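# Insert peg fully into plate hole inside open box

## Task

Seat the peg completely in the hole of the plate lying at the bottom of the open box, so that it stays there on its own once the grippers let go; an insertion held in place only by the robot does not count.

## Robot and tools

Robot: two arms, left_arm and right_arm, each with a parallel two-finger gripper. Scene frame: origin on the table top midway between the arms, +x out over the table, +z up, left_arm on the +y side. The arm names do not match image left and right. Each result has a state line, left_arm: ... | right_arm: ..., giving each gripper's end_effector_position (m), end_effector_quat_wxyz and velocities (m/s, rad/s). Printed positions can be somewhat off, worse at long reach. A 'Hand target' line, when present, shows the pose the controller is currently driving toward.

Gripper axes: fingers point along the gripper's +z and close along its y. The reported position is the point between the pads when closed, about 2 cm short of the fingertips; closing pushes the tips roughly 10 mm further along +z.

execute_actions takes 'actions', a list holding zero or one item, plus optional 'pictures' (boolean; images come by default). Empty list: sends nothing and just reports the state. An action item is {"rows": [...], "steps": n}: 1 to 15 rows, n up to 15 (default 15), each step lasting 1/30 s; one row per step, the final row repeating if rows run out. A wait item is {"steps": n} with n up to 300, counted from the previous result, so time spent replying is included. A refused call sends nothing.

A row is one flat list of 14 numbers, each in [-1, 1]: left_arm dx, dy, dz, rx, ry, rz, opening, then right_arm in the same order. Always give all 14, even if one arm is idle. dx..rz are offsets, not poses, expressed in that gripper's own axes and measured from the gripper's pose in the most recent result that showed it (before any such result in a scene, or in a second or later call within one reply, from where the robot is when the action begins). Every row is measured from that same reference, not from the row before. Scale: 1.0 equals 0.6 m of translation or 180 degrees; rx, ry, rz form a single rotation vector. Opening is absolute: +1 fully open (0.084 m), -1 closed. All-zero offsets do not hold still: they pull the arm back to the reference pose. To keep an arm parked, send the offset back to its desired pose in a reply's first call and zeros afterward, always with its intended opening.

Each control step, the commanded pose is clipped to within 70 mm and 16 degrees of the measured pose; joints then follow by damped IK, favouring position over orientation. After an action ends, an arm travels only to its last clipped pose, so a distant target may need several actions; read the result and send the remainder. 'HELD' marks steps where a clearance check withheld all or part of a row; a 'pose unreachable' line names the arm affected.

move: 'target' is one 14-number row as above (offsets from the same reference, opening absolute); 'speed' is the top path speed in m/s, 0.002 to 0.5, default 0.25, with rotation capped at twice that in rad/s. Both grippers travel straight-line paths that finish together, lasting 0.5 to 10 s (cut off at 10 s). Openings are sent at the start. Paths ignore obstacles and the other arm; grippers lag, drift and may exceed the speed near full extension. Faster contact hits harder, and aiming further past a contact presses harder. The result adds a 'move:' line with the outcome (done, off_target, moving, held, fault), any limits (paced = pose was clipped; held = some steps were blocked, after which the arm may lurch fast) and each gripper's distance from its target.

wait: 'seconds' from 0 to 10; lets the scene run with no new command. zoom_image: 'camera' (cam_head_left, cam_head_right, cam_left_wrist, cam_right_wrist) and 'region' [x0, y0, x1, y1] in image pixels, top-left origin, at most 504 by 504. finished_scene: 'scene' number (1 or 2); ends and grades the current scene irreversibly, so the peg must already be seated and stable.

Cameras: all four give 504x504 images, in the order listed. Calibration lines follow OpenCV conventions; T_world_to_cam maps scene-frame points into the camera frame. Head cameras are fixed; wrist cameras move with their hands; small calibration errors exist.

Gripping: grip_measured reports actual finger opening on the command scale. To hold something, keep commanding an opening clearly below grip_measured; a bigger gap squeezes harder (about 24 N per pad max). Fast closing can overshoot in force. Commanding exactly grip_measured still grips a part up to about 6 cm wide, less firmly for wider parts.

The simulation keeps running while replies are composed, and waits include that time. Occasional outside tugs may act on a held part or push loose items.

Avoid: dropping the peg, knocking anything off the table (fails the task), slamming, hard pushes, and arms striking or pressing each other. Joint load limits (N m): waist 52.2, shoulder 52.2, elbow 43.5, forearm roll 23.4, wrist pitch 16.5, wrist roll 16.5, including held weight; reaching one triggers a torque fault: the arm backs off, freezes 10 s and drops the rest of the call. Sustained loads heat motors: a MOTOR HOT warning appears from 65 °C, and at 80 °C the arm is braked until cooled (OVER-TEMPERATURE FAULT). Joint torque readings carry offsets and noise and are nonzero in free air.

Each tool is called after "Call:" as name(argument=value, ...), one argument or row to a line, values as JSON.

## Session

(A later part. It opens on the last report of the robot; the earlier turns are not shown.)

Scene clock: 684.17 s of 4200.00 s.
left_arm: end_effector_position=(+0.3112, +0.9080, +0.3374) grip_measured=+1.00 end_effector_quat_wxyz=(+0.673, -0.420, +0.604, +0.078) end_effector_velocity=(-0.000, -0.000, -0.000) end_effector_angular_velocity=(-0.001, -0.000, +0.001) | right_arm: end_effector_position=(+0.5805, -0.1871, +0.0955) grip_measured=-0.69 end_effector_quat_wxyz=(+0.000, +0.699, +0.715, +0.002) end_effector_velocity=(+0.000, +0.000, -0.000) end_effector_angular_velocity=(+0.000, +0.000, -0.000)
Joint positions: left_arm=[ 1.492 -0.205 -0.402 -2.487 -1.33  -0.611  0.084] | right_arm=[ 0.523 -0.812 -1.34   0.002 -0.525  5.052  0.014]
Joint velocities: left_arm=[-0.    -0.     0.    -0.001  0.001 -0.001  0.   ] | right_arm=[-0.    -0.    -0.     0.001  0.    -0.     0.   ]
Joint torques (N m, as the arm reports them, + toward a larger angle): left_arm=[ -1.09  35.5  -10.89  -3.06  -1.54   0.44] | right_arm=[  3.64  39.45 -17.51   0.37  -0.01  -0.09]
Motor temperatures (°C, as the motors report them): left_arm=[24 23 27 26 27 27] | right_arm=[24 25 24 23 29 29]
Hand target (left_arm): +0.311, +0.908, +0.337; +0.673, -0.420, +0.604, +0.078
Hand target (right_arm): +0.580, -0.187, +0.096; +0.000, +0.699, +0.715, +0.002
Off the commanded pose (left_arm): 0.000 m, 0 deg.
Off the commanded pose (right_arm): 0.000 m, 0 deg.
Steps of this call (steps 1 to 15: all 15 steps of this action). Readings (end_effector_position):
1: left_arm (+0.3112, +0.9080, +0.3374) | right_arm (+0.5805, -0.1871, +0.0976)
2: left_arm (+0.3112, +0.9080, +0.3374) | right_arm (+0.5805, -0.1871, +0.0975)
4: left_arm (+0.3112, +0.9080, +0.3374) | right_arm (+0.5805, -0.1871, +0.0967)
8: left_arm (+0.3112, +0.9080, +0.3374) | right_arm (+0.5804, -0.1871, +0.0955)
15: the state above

Call:
execute_actions(
  actions=[
    {"rows": [[0,0,0,0,0,0,1, 0,0,0.001,0,0,0,-0.9],[0,0,0,0,0,0,1, 0,0,0.002,0,0,0,-0.9],[0,0,0,0,0,0,1, 0,0,0.003,0,0,0,-0.9],[0,0,0,0,0,0,1, 0,0,0.0035,0,0,0,-0.9]], "steps": 15},
  ],
  pictures=false,
)

Call:
execute_actions(
  actions=[
    {"rows": [[0,0,0,0,0,0,1, 0,0,0.001,0,0,0,-0.9],[0,0,0,0,0,0,1, 0,0,0.002,0,0,0,-0.9],[0,0,0,0,0,0,1, 0,0,0.003,0,0,0,-0.9],[0,0,0,0,0,0,1, 0,0,0.0035,0,0,0,-0.9]], "steps": 15},
  ],
  pictures=false,
)

Call:
execute_actions(
  actions=[
    {"rows": [[0,0,0,0,0,0,1, 0,0,0.001,0,0,0,-0.9],[0,0,0,0,0,0,1, 0,0,0.002,0,0,0,-0.9],[0,0,0,0,0,0,1, 0,0,0.003,0,0,0,-0.9],[0,0,0,0,0,0,1, 0,0,0.0035,0,0,0,-0.9]], "steps": 15},
  ],
  pictures=false,
)

Scene clock: 690.97 s of 4200.00 s.
left_arm: end_effector_position=(+0.3112, +0.9080, +0.3374) grip_measured=+1.00 end_effector_quat_wxyz=(+0.673, -0.420, +0.604, +0.078) end_effector_velocity=(+0.000, +0.000, +0.000) end_effector_angular_velocity=(+0.001, -0.000, -0.001) | right_arm: end_effector_position=(+0.5805, -0.1871, +0.0935) grip_measured=-0.69 end_effector_quat_wxyz=(+0.000, +0.699, +0.715, +0.002) end_effector_velocity=(-0.000, -0.000, -0.000) end_effector_angular_velocity=(-0.001, -0.000, +0.001)
Joint positions: left_arm=[ 1.492 -0.205 -0.402 -2.487 -1.33  -0.611  0.084] | right_arm=[ 0.523 -0.815 -1.341  0.002 -0.522  5.052  0.014]
Joint velocities: left_arm=[-0.    -0.    -0.     0.001 -0.     0.     0.   ] | right_arm=[-0.    -0.     0.    -0.001  0.     0.     0.   ]
Joint torques (N m, as the arm reports them, + toward a larger angle): left_arm=[ -0.45  35.47 -11.05  -3.17  -1.59   0.52] | right_arm=[  3.95  39.1  -17.63   0.43   0.06  -0.09]
Motor temperatures (°C, as the motors report them): left_arm=[24 23 27 26 27 27] | right_arm=[24 25 24 23 29 29]
Hand target (left_arm): +0.311, +0.908, +0.337; +0.673, -0.420, +0.604, +0.078
Hand target (right_arm): +0.580, -0.187, +0.093; +0.000, +0.699, +0.715, +0.002
Off the commanded pose (left_arm): 0.000 m, 0 deg.
Off the commanded pose (right_arm): 0.000 m, 0 deg.
Steps of this call (steps 1 to 90: nothing new was sent; then 3.30 s passed at rest; steps 91 to 105: all 15 steps of this action). Readings (end_effector_position):
91: left_arm (+0.3112, +0.9080, +0.3374) | right_arm (+0.5805, -0.1871, +0.0955)
92: left_arm (+0.3112, +0.9080, +0.3374) | right_arm (+0.5805, -0.1871, +0.0954)
94: left_arm (+0.3112, +0.9080, +0.3374) | right_arm (+0.5806, -0.1870, +0.0946)
98: left_arm (+0.3112, +0.9080, +0.3374) | right_arm (+0.5804, -0.1871, +0.0935)
105: the state above

Scene clock: 691.47 s of 4200.00 s.
left_arm: end_effector_position=(+0.3112, +0.9080, +0.3374) grip_measured=+1.00 end_effector_quat_wxyz=(+0.673, -0.420, +0.604, +0.078) end_effector_velocity=(+0.000, -0.000, +0.000) end_effector_angular_velocity=(+0.001, +0.000, -0.001) | right_arm: end_effector_position=(+0.5805, -0.1870, +0.0914) grip_measured=-0.69 end_effector_quat_wxyz=(+0.000, +0.699, +0.715, +0.002) end_effector_velocity=(+0.000, -0.000, -0.000) end_effector_angular_velocity=(-0.000, -0.000, +0.001)
Joint positions: left_arm=[ 1.492 -0.205 -0.402 -2.487 -1.33  -0.611  0.084] | right_arm=[ 0.523 -0.819 -1.341  0.003 -0.519  5.052  0.014]
Joint velocities: left_arm=[-0.    -0.    -0.     0.001 -0.     0.    -0.   ] | right_arm=[ 0.    -0.    -0.    -0.001  0.    -0.     0.   ]
Joint torques (N m, as the arm reports them, + toward a larger angle): left_arm=[ -1.18  36.03 -10.8   -3.13  -1.61   0.48] | right_arm=[  5.21  38.44 -17.25   1.    -0.1   -0.17]
Motor temperatures (°C, as the motors report them): left_arm=[24 23 27 26 27 27] | right_arm=[24 25 24 23 29 29]
Hand target (left_arm): +0.311, +0.908, +0.337; +0.673, -0.420, +0.604, +0.078
Hand target (right_arm): +0.581, -0.187, +0.091; +0.000, +0.699, +0.715, +0.002
Off the commanded pose (left_arm): 0.000 m, 0 deg.
Off the commanded pose (right_arm): 0.000 m, 0 deg.
Steps of this call (steps 1 to 15: all 15 steps of this action). Readings (end_effector_position):
1: left_arm (+0.3112, +0.9080, +0.3374) | right_arm (+0.5805, -0.1871, +0.0934)
2: left_arm (+0.3112, +0.9080, +0.3374) | right_arm (+0.5805, -0.1870, +0.0933)
4: left_arm (+0.3112, +0.9080, +0.3374) | right_arm (+0.5806, -0.1870, +0.0926)
8: left_arm (+0.3112, +0.9080, +0.3374) | right_arm (+0.5804, -0.1871, +0.0914)
15: the state above

Scene clock: 691.97 s of 4200.00 s.
left_arm: end_effector_position=(+0.3112, +0.9080, +0.3374) grip_measured=+1.00 end_effector_quat_wxyz=(+0.673, -0.420, +0.604, +0.078) end_effector_velocity=(+0.000, -0.000, +0.000) end_effector_angular_velocity=(+0.001, -0.000, -0.001) | right_arm: end_effector_position=(+0.5805, -0.1870, +0.0893) grip_measured=-0.69 end_effector_quat_wxyz=(+0.000, +0.699, +0.715, +0.002) end_effector_velocity=(-0.000, +0.000, -0.000) end_effector_angular_velocity=(-0.000, +0.000, +0.001)
Joint positions: left_arm=[ 1.492 -0.205 -0.402 -2.487 -1.33  -0.611  0.084] | right_arm=[ 0.523 -0.822 -1.341  0.003 -0.516  5.052  0.014]
Joint velocities: left_arm=[-0.     0.    -0.     0.    -0.001  0.001 -0.   ] | right_arm=[ 0.    -0.    -0.    -0.     0.    -0.001 -0.   ]
Joint torques (N m, as the arm reports them, + toward a larger angle): left_arm=[ -0.93  36.43 -10.91  -3.02  -1.62   0.49] | right_arm=[  4.33  38.52 -17.28   0.92  -0.1   -0.18]
Motor temperatures (°C, as the motors report them): left_arm=[24 23 27 26 27 27] | right_arm=[24 25 24 23 29 29]
Hand target (left_arm): +0.311, +0.908, +0.337; +0.673, -0.420, +0.604, +0.078
Hand target (right_arm): +0.581, -0.187, +0.089; +0.000, +0.699, +0.715, +0.002
Off the commanded pose (left_arm): 0.000 m, 0 deg.
Off the commanded pose (right_arm): 0.000 m, 0 deg.
Steps of this call (steps 1 to 15: all 15 steps of this action). Readings (end_effector_position):
1: left_arm (+0.3112, +0.9080, +0.3374) | right_arm (+0.5805, -0.1870, +0.0914)
2: left_arm (+0.3112, +0.9080, +0.3374) | right_arm (+0.5806, -0.1870, +0.0912)
4: left_arm (+0.3112, +0.9080, +0.3374) | right_arm (+0.5806, -0.1870, +0.0905)
8: left_arm (+0.3112, +0.9080, +0.3374) | right_arm (+0.5804, -0.1871, +0.0893)
15: the state above

Call:
execute_actions(
  actions=[
    {"rows": [[0,0,0,0,0,0,1, 0,0,0.001,0,0,0,-0.9],[0,0,0,0,0,0,1, 0,0,0.002,0,0,0,-0.9],[0,0,0,0,0,0,1, 0,0,0.003,0,0,0,-0.9],[0,0,0,0,0,0,1, 0,0,0.0035,0,0,0,-0.9]], "steps": 15},
  ],
  pictures=false,
)

Call:
execute_actions(
  actions=[
    {"rows": [[0,0,0,0,0,0,1, 0,0,0.001,0,0,0,-0.9],[0,0,0,0,0,0,1, 0,0,0.002,0,0,0,-0.9],[0,0,0,0,0,0,1, 0,0,0.003,0,0,0,-0.9],[0,0,0,0,0,0,1, 0,0,0.0035,0,0,0,-0.9]], "steps": 15},
  ],
  pictures=false,
)

Call:
execute_actions(
  actions=[
    {"rows": [[0,0,0,0,0,0,1, 0,0,0.001,0,0,0,-0.9],[0,0,0,0,0,0,1, 0,0,0.002,0,0,0,-0.9],[0,0,0,0,0,0,1, 0,0,0.003,0,0,0,-0.9],[0,0,0,0,0,0,1, 0,0,0.0035,0,0,0,-0.9]], "steps": 15},
  ],
  pictures=true,
)

Scene clock: 716.90 s of 4200.00 s.
left_arm: end_effector_position=(+0.3112, +0.9080, +0.3374) grip_measured=+1.00 end_effector_quat_wxyz=(+0.673, -0.420, +0.604, +0.078) end_effector_velocity=(-0.000, +0.000, +0.000) end_effector_angular_velocity=(+0.000, -0.001, +0.000) | right_arm: end_effector_position=(+0.5805, -0.1870, +0.0872) grip_measured=-0.69 end_effector_quat_wxyz=(+0.000, +0.699, +0.715, +0.002) end_effector_velocity=(-0.000, +0.000, -0.000) end_effector_angular_velocity=(-0.000, +0.001, +0.001)
Joint positions: left_arm=[ 1.492 -0.205 -0.402 -2.487 -1.33  -0.611  0.084] | right_arm=[ 0.523 -0.826 -1.342  0.003 -0.513  5.052  0.014]
Joint velocities: left_arm=[ 0.    -0.    -0.    -0.    -0.001 -0.    -0.   ] | right_arm=[ 0.    -0.001  0.    -0.     0.    -0.001 -0.   ]
Joint torques (N m, as the arm reports them, + toward a larger angle): left_arm=[ -1.27  36.26 -10.89  -3.22  -1.62   0.46] | right_arm=[  5.04  38.46 -17.31   0.74  -0.06  -0.08]
Motor temperatures (°C, as the motors report them): left_arm=[24 23 27 26 27 27] | right_arm=[24 25 24 23 29 29]
Hand target (left_arm): +0.311, +0.908, +0.337; +0.673, -0.420, +0.604, +0.078
Hand target (right_arm): +0.581, -0.187, +0.087; +0.000, +0.699, +0.715, +0.002
Off the commanded pose (left_arm): 0.000 m, 0 deg.
Off the commanded pose (right_arm): 0.000 m, 0 deg.
Steps of this call (steps 1 to 90: nothing new was sent; then 21.43 s passed at rest; steps 91 to 105: all 15 steps of this action). Readings (end_effector_position):
91: left_arm (+0.3112, +0.9080, +0.3374) | right_arm (+0.5805, -0.1870, +0.0893)
92: left_arm (+0.3112, +0.9080, +0.3374) | right_arm (+0.5806, -0.1870, +0.0891)
94: left_arm (+0.3112, +0.9080, +0.3374) | right_arm (+0.5806, -0.1870, +0.0884)
98: left_arm (+0.3112, +0.9080, +0.3374) | right_arm (+0.5804, -0.1871, +0.0872)
105: the state above

Scene clock: 717.40 s of 4200.00 s.
left_arm: end_effector_position=(+0.3112, +0.9080, +0.3374) grip_measured=+1.00 end_effector_quat_wxyz=(+0.673, -0.420, +0.604, +0.078) end_effector_velocity=(+0.000, -0.000, +0.000) end_effector_angular_velocity=(-0.001, -0.001, -0.001) | right_arm: end_effector_position=(+0.5806, -0.1870, +0.0851) grip_measured=-0.69 end_effector_quat_wxyz=(+0.000, +0.699, +0.715, +0.002) end_effector_velocity=(+0.000, -0.000, -0.000) end_effector_angular_velocity=(-0.000, -0.000, -0.001)
Joint positions: left_arm=[ 1.492 -0.205 -0.402 -2.487 -1.33  -0.611  0.084] | right_arm=[ 0.523 -0.83  -1.342  0.003 -0.51   5.052  0.014]
Joint velocities: left_arm=[-0.     0.    -0.     0.001 -0.    -0.001  0.   ] | right_arm=[-0. -0.  0. -0.  0.  0.  0.]
Joint torques (N m, as the arm reports them, + toward a larger angle): left_arm=[ -0.86  35.45 -10.51  -3.33  -1.57   0.52] | right_arm=[  5.69  38.52 -17.62   0.51  -0.08  -0.08]
Motor temperatures (°C, as the motors report them): left_arm=[24 23 27 26 27 27] | right_arm=[24 25 24 23 29 29]
Hand target (left_arm): +0.311, +0.908, +0.337; +0.673, -0.420, +0.604, +0.078
Hand target (right_arm): +0.581, -0.187, +0.085; +0.000, +0.699, +0.715, +0.002
Off the commanded pose (left_arm): 0.000 m, 0 deg.
Off the commanded pose (right_arm): 0.000 m, 0 deg.
Steps of this call (steps 1 to 15: all 15 steps of this action). Readings (end_effector_position):
1: left_arm (+0.3112, +0.9080, +0.3374) | right_arm (+0.5805, -0.1870, +0.0872)
2: left_arm (+0.3112, +0.9080, +0.3374) | right_arm (+0.5806, -0.1870, +0.0871)
4: left_arm (+0.3112, +0.9080, +0.3374) | right_arm (+0.5806, -0.1870, +0.0863)
8: left_arm (+0.3112, +0.9080, +0.3374) | right_arm (+0.5805, -0.1871, +0.0851)
15: the state above

Scene clock: 717.90 s of 4200.00 s.
left_arm: end_effector_position=(+0.3112, +0.9080, +0.3374) grip_measured=+1.00 end_effector_quat_wxyz=(+0.673, -0.420, +0.604, +0.078) end_effector_velocity=(-0.000, +0.000, +0.000) end_effector_angular_velocity=(+0.000, -0.000, +0.002) | right_arm: end_effector_position=(+0.5806, -0.1870, +0.0832) grip_measured=-0.69 end_effector_quat_wxyz=(+0.000, +0.699, +0.715, +0.002) end_effector_velocity=(+0.000, +0.000, +0.000) end_effector_angular_velocity=(+0.000, -0.001, -0.000)
Joint positions: left_arm=[ 1.492 -0.205 -0.402 -2.487 -1.33  -0.611  0.084] | right_arm=[ 0.523 -0.833 -1.343  0.003 -0.507  5.052  0.014]
Joint velocities: left_arm=[ 0.     0.    -0.    -0.002 -0.     0.     0.   ] | right_arm=[ 0.     0.    -0.    -0.     0.001  0.001 -0.   ]
Joint torques (N m, as the arm reports them, + toward a larger angle): left_arm=[ -0.94  35.82 -10.9   -3.3   -1.62   0.46] | right_arm=[  3.78  36.6  -16.34   0.3    0.47  -0.18]
Motor temperatures (°C, as the motors report them): left_arm=[24 23 27 26 27 27] | right_arm=[24 25 24 23 29 29]
Hand target (left_arm): +0.311, +0.908, +0.337; +0.673, -0.420, +0.604, +0.078
Hand target (right_arm): +0.581, -0.187, +0.083; +0.000, +0.699, +0.715, +0.002
Off the commanded pose (left_arm): 0.000 m, 0 deg.
Off the commanded pose (right_arm): 0.000 m, 0 deg.
Steps of this call (steps 1 to 15: all 15 steps of this action). Readings (end_effector_position):
1: left_arm (+0.3112, +0.9080, +0.3374) | right_arm (+0.5806, -0.1870, +0.0851)
2: left_arm (+0.3112, +0.9080, +0.3374) | right_arm (+0.5806, -0.1870, +0.0850)
4: left_arm (+0.3112, +0.9080, +0.3374) | right_arm (+0.5806, -0.1870, +0.0843)
8: left_arm (+0.3112, +0.9080, +0.3374) | right_arm (+0.5806, -0.1870, +0.0833)
15: the state above
camera_calibration (this result's frames):
cam_left_wrist: T_world_to_cam=[[-0.620403, 0.626467, -0.471847, -0.190537], [-0.257974, 0.405145, 0.877102, -0.515219], [0.740642, 0.66588, -0.0897406, -0.674176], [0, 0, 0, 1]] pos_world=[0.2482, 0.777024, 0.301494]
cam_right_wrist: T_world_to_cam=[[0.999635, 0.0245451, -0.0112762, -0.540988], [0.0248831, -0.999213, 0.0308844, -0.138388], [-0.0105093, -0.0311537, -0.999459, 0.21711], [0, 0, 0, 1]] pos_world=[0.546516, -0.118236, 0.215166]

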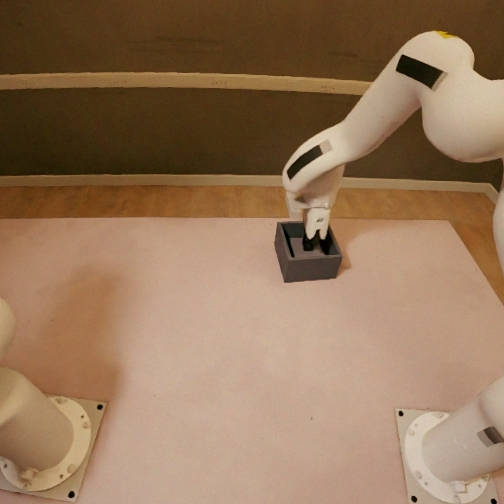

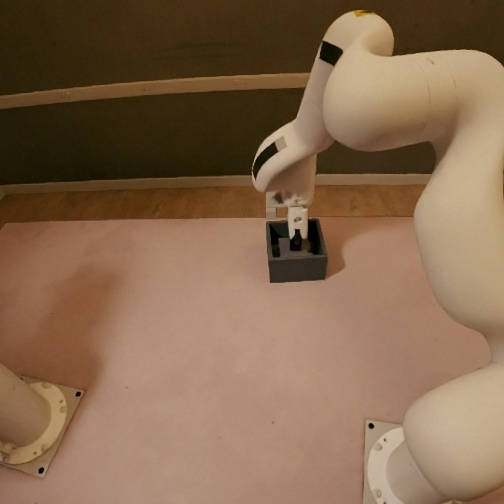

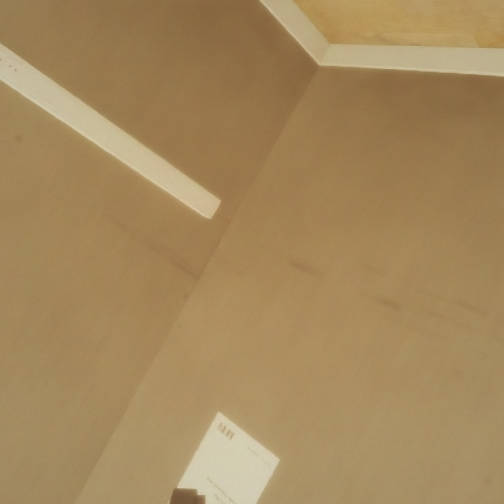

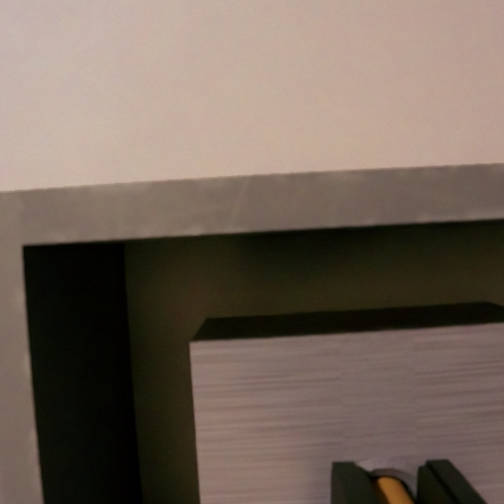

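Call:
execute_actions(
  actions=[
    {"rows": [[0,0,0,0,0,0,1, 0,0,0.0005,0,0,0,-0.9],[0,0,0,0,0,0,1, 0,0,0.001,0,0,0,-0.9]], "steps": 15},
  ],
  pictures=false,
)

Scene clock: 733.17 s of 4200.00 s.
left_arm: end_effector_position=(+0.3112, +0.9080, +0.3374) grip_measured=+1.00 end_effector_quat_wxyz=(+0.673, -0.420, +0.604, +0.078) end_effector_velocity=(+0.000, -0.000, +0.000) end_effector_angular_velocity=(+0.001, +0.001, -0.000) | right_arm: end_effector_position=(+0.5806, -0.1870, +0.0828) grip_measured=-0.69 end_effector_quat_wxyz=(+0.000, +0.699, +0.715, +0.002) end_effector_velocity=(-0.000, -0.000, -0.000) end_effector_angular_velocity=(-0.000, -0.000, -0.000)
Joint positions: left_arm=[ 1.492 -0.205 -0.402 -2.487 -1.33  -0.611  0.084] | right_arm=[ 0.523 -0.834 -1.343  0.003 -0.506  5.052  0.014]
Joint velocities: left_arm=[-0.    -0.    -0.    -0.    -0.     0.001 -0.   ] | right_arm=[-0.     0.     0.001 -0.     0.001  0.001  0.   ]
Joint torques (N m, as the arm reports them, + toward a larger angle): left_arm=[ -0.6   35.92 -10.89  -3.09  -1.63   0.49] | right_arm=[  4.26  30.97 -15.     0.42   1.95  -0.18]
Motor temperatures (°C, as the motors report them): left_arm=[24 23 27 26 27 27] | right_arm=[24 25 24 23 29 29]
Hand target (left_arm): +0.311, +0.908, +0.337; +0.673, -0.420, +0.604, +0.078
Hand target (right_arm): +0.581, -0.187, +0.083; +0.000, +0.699, +0.715, +0.002
Off the commanded pose (left_arm): 0.000 m, 0 deg.
Off the commanded pose (right_arm): 0.000 m, 0 deg.
Steps of this call (steps 1 to 90: nothing new was sent; then 11.77 s passed at rest; steps 91 to 105: all 15 steps of this action). Readings (end_effector_position):
91: left_arm (+0.3112, +0.9080, +0.3374) | right_arm (+0.5806, -0.1870, +0.0830)
92: left_arm (+0.3112, +0.9080, +0.3374) | right_arm (+0.5806, -0.1870, +0.0830)
94: left_arm (+0.3112, +0.9080, +0.3374) | right_arm (+0.5806, -0.1870, +0.0829)
98: left_arm (+0.3112, +0.9080, +0.3374) | right_arm (+0.5806, -0.1870, +0.0829)
105: the state above

Call:
execute_actions(
  actions=[
    {"rows": [[0,0,0,0,0,0,1, 0,0,-0.0004,0,0,0,-0.9],[0,0,0,0,0,0,1, 0,0,-0.0008,0,0,0,-0.9],[0,0,0,0,0,0,1, 0,0,-0.0008,0,0,0,-0.9],[0,0,0,0,0,0,1, 0,0,-0.0008,0,0,0,-0.9],[0,0,0,0,0,0,1, 0,0,-0.0008,0,0,0,-0.8],[0,0,0,0,0,0,1, 0,0,-0.0008,0,0,0,-0.72],[0,0,0,0,0,0,1, 0,0,-0.0008,0,0,0,-0.68],[0,0,0,0,0,0,1, 0,0,-0.0008,0,0,0,-0.64],[0,0,0,0,0,0,1, 0,0,-0.0008,0,0,0,-0.6],[0,0,0,0,0,0,1, 0,0,-0.0008,0,0,0,-0.55],[0,0,0,0,0,0,1, 0,0,-0.0008,0,0,0,-0.5],[0,0,0,0,0,0,1, 0,0,-0.0008,0,0,0,-0.45],[0,0,0,0,0,0,1, 0,0,-0.0008,0,0,0,-0.4],[0,0,0,0,0,0,1, 0,0,-0.0008,0,0,0,-0.35],[0,0,0,0,0,0,1, 0,0,-0.0008,0,0,0,-0.3]], "steps": 15},
  ],
  pictures=false,
)

Scene clock: 741.50 s of 4200.00 s.
left_arm: end_effector_position=(+0.3112, +0.9080, +0.3374) grip_measured=+1.00 end_effector_quat_wxyz=(+0.673, -0.420, +0.604, +0.078) end_effector_velocity=(+0.000, -0.000, -0.001) end_effector_angular_velocity=(-0.002, +0.001, -0.000) | right_arm: end_effector_position=(+0.5799, -0.1872, +0.0820) grip_measured=-0.37 end_effector_quat_wxyz=(-0.000, +0.699, +0.715, +0.001) end_effector_velocity=(-0.006, -0.002, -0.002) end_effector_angular_velocity=(-0.007, +0.018, +0.003)
Joint positions: left_arm=[ 1.492 -0.205 -0.402 -2.487 -1.33  -0.611  0.084] | right_arm=[ 0.523 -0.834 -1.342  0.003 -0.506  5.052  0.028]
Joint velocities: left_arm=[-0.    -0.     0.     0.     0.001 -0.    -0.   ] | right_arm=[ 0.001 -0.001  0.005  0.    -0.013 -0.002  0.067]
Joint torques (N m, as the arm reports them, + toward a larger angle): left_arm=[ -1.74  36.18 -10.84  -2.94  -1.6    0.46] | right_arm=[  5.06  40.05 -18.23   0.47   0.14  -0.1 ]
Motor temperatures (°C, as the motors report them): left_arm=[24 23 27 26 27 27] | right_arm=[24 25 24 23 29 29]
Hand target (left_arm): +0.311, +0.908, +0.337; +0.673, -0.420, +0.604, +0.078
Hand target (right_arm): +0.581, -0.187, +0.083; +0.000, +0.699, +0.715, +0.002
Off the commanded pose (left_arm): 0.000 m, 0 deg.
Off the commanded pose (right_arm): 0.001 m, 0 deg.
Steps of this call (steps 1 to 90: nothing new was sent; then 4.83 s passed at rest; steps 91 to 105: all 15 steps of this action). Readings (end_effector_position):
91: left_arm (+0.3112, +0.9080, +0.3374) | right_arm (+0.5806, -0.1870, +0.0826)
92: left_arm (+0.3112, +0.9080, +0.3374) | right_arm (+0.5806, -0.1870, +0.0827)
94: left_arm (+0.3112, +0.9080, +0.3374) | right_arm (+0.5806, -0.1870, +0.0828)
98: left_arm (+0.3112, +0.9080, +0.3374) | right_arm (+0.5806, -0.1870, +0.0828)
105: the state above

Released. Now open a bit more and retract straight up, then verify with pictures.

Call:
execute_actions(
  actions=[
    {"rows": [[0,0,0,0,0,0,1, 0,0,0,0,0,0,-0.2],[0,0,0,0,0,0,1, 0,0,0,0,0,0,-0.1],[0,0,0,0,0,0,1, 0,0,0,0,0,0,0.0],[0,0,0,0,0,0,1, 0,0,0,0,0,0,0.1],[0,0,0,0,0,0,1, 0,0,0,0,0,0,0.2]], "steps": 12},
  ],
  pictures=true,
)

Scene clock: 744.93 s of 4200.00 s.
left_arm: end_effector_position=(+0.3112, +0.9080, +0.3374) grip_measured=+1.00 end_effector_quat_wxyz=(+0.673, -0.420, +0.604, +0.078) end_effector_velocity=(-0.000, -0.000, -0.000) end_effector_angular_velocity=(-0.000, -0.000, +0.000) | right_arm: end_effector_position=(+0.5799, -0.1872, +0.0820) grip_measured=+0.19 end_effector_quat_wxyz=(-0.000, +0.699, +0.715, +0.001) end_effector_velocity=(-0.000, +0.000, -0.000) end_effector_angular_velocity=(-0.000, +0.001, -0.001)
Joint positions: left_arm=[ 1.492 -0.205 -0.402 -2.487 -1.33  -0.611  0.084] | right_arm=[ 0.523 -0.834 -1.342  0.003 -0.506  5.052  0.052]
Joint velocities: left_arm=[-0. -0.  0. -0. -0.  0.  0.] | right_arm=[ 0.001 -0.     0.001 -0.001  0.     0.002  0.   ]
Joint torques (N m, as the arm reports them, + toward a larger angle): left_arm=[ -1.15  36.19 -10.79  -2.94  -1.61   0.49] | right_arm=[  3.42  38.64 -17.53   0.72   0.04  -0.2 ]
Motor temperatures (°C, as the motors report them): left_arm=[24 23 27 26 27 27] | right_arm=[24 25 24 23 29 29]
Hand target (left_arm): +0.311, +0.908, +0.337; +0.673, -0.420, +0.604, +0.078
Hand target (right_arm): +0.580, -0.187, +0.082; -0.000, +0.699, +0.715, +0.001
Off the commanded pose (left_arm): 0.000 m, 0 deg.
Off the commanded pose (right_arm): 0.000 m, 0 deg.
Steps of this call (steps 1 to 90: nothing new was sent; then 0.03 s passed at rest; steps 91 to 102: all 12 steps of this action). Readings (end_effector_position):
91: left_arm (+0.3112, +0.9080, +0.3374) | right_arm (+0.5806, -0.1870, +0.0833)
92: left_arm (+0.3112, +0.9080, +0.3374) | right_arm (+0.5805, -0.1870, +0.0830)
94: left_arm (+0.3112, +0.9080, +0.3374) | right_arm (+0.5801, -0.1872, +0.0823)
98: left_arm (+0.3112, +0.9080, +0.3374) | right_arm (+0.5799, -0.1872, +0.0820)
102: the state above
camera_calibration (this result's frames):
cam_left_wrist: T_world_to_cam=[[-0.620402, 0.626468, -0.471847, -0.190538], [-0.257974, 0.405145, 0.877102, -0.515219], [0.740642, 0.66588, -0.0897404, -0.674176], [0, 0, 0, 1]] pos_world=[0.2482, 0.777024, 0.301494]
cam_right_wrist: T_world_to_cam=[[0.999619, 0.0245599, -0.012607, -0.540212], [0.0249449, -0.999197, 0.0313492, -0.138633], [-0.011827, -0.0316517, -0.999429, 0.216585], [0, 0, 0, 1]] pos_world=[0.546026, -0.118399, 0.213997]

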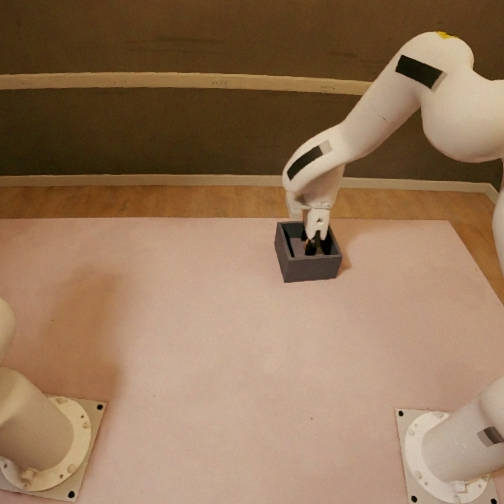

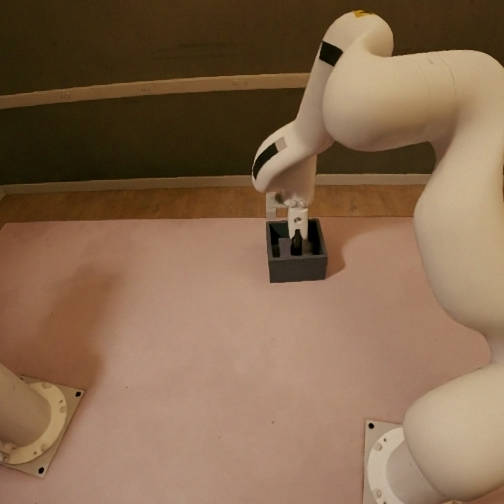

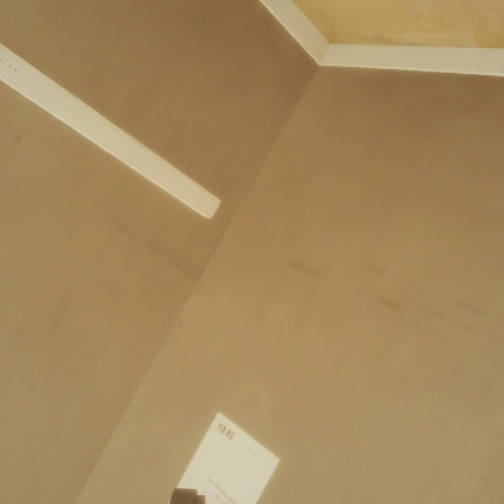

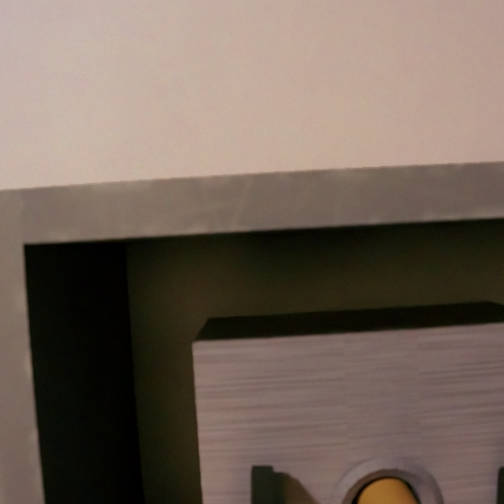

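Call:
move(
  target=[0,0,0,0,0,0,1, 0,0,-0.11,0,0,0,0.2],
  speed=0.05,
)

Scene clock: 749.23 s of 4200.00 s.
left_arm: end_effector_position=(+0.3112, +0.9080, +0.3374) grip_measured=+1.00 end_effector_quat_wxyz=(+0.673, -0.420, +0.604, +0.078) end_effector_velocity=(+0.000, -0.000, +0.000) end_effector_angular_velocity=(+0.000, +0.000, -0.000) | right_arm: end_effector_position=(+0.5799, -0.1874, +0.1479) grip_measured=+0.19 end_effector_quat_wxyz=(-0.000, +0.699, +0.715, +0.001) end_effector_velocity=(+0.000, +0.000, +0.001) end_effector_angular_velocity=(+0.000, -0.000, -0.002)
Joint positions: left_arm=[ 1.492 -0.205 -0.402 -2.487 -1.33  -0.611  0.084] | right_arm=[ 0.523 -0.728 -1.34   0.002 -0.61   5.052  0.052]
Joint velocities: left_arm=[-0. -0. -0.  0.  0. -0. -0.] | right_arm=[-0.     0.001 -0.001  0.001 -0.001  0.001 -0.   ]
Joint torques (N m, as the arm reports them, + toward a larger angle): left_arm=[ -1.43  35.94 -10.7   -2.95  -1.67   0.43] | right_arm=[  3.76  39.29 -18.75   0.01  -0.08  -0.15]
Motor temperatures (°C, as the motors report them): left_arm=[24 23 27 26 27 27] | right_arm=[24 25 24 23 29 29]
Hand target (left_arm): +0.311, +0.908, +0.337; +0.673, -0.420, +0.604, +0.078
Hand target (right_arm): +0.580, -0.187, +0.148; -0.000, +0.699, +0.715, +0.001
Off the commanded pose (left_arm): 0.000 m, 0 deg.
Off the commanded pose (right_arm): 0.000 m, 0 deg.
move: done
camera_calibration (this result's frames):
cam_left_wrist: T_world_to_cam=[[-0.620402, 0.626468, -0.471847, -0.190538], [-0.257974, 0.405145, 0.877102, -0.515219], [0.740642, 0.66588, -0.0897405, -0.674176], [0, 0, 0, 1]] pos_world=[0.2482, 0.777024, 0.301494]
cam_right_wrist: T_world_to_cam=[[0.999619, 0.0244654, -0.0127885, -0.539378], [0.0248589, -0.999192, 0.0315757, -0.140865], [-0.0120057, -0.0318816, -0.99942, 0.282479], [0, 0, 0, 1]] pos_world=[0.546065, -0.118549, 0.279865]

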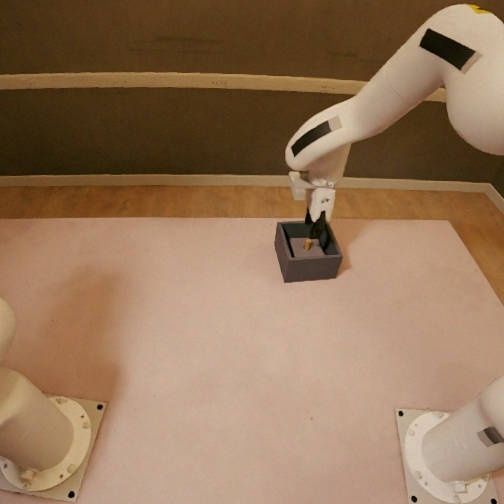

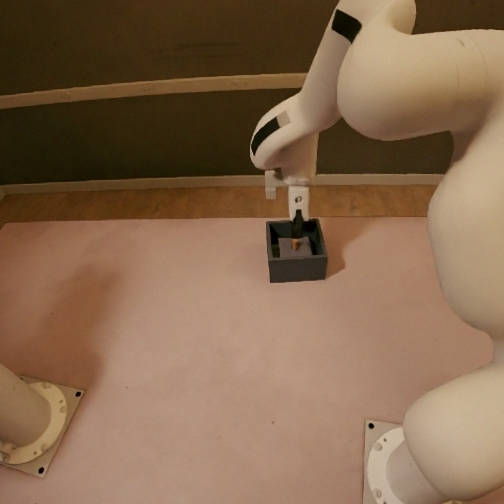

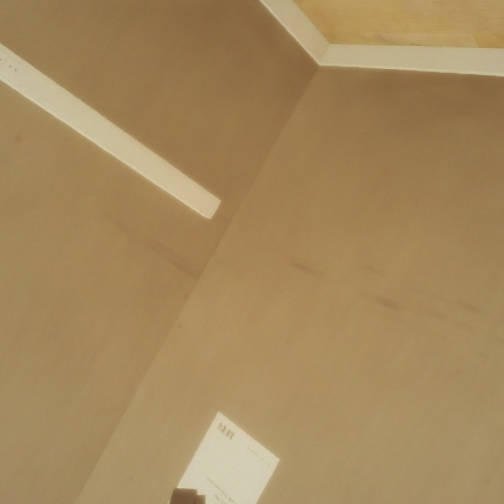

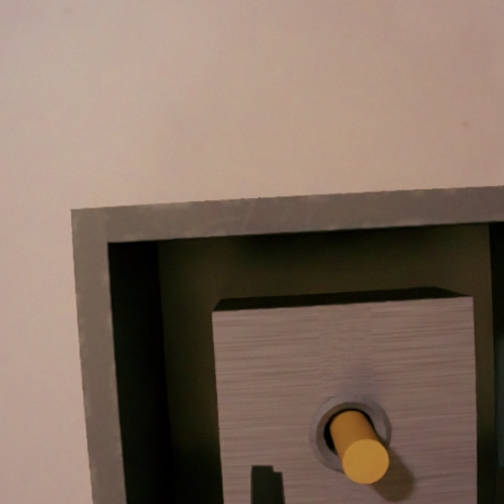

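Call:
finished_scene(
  scene=1,
)

The scene is finished: the task was done.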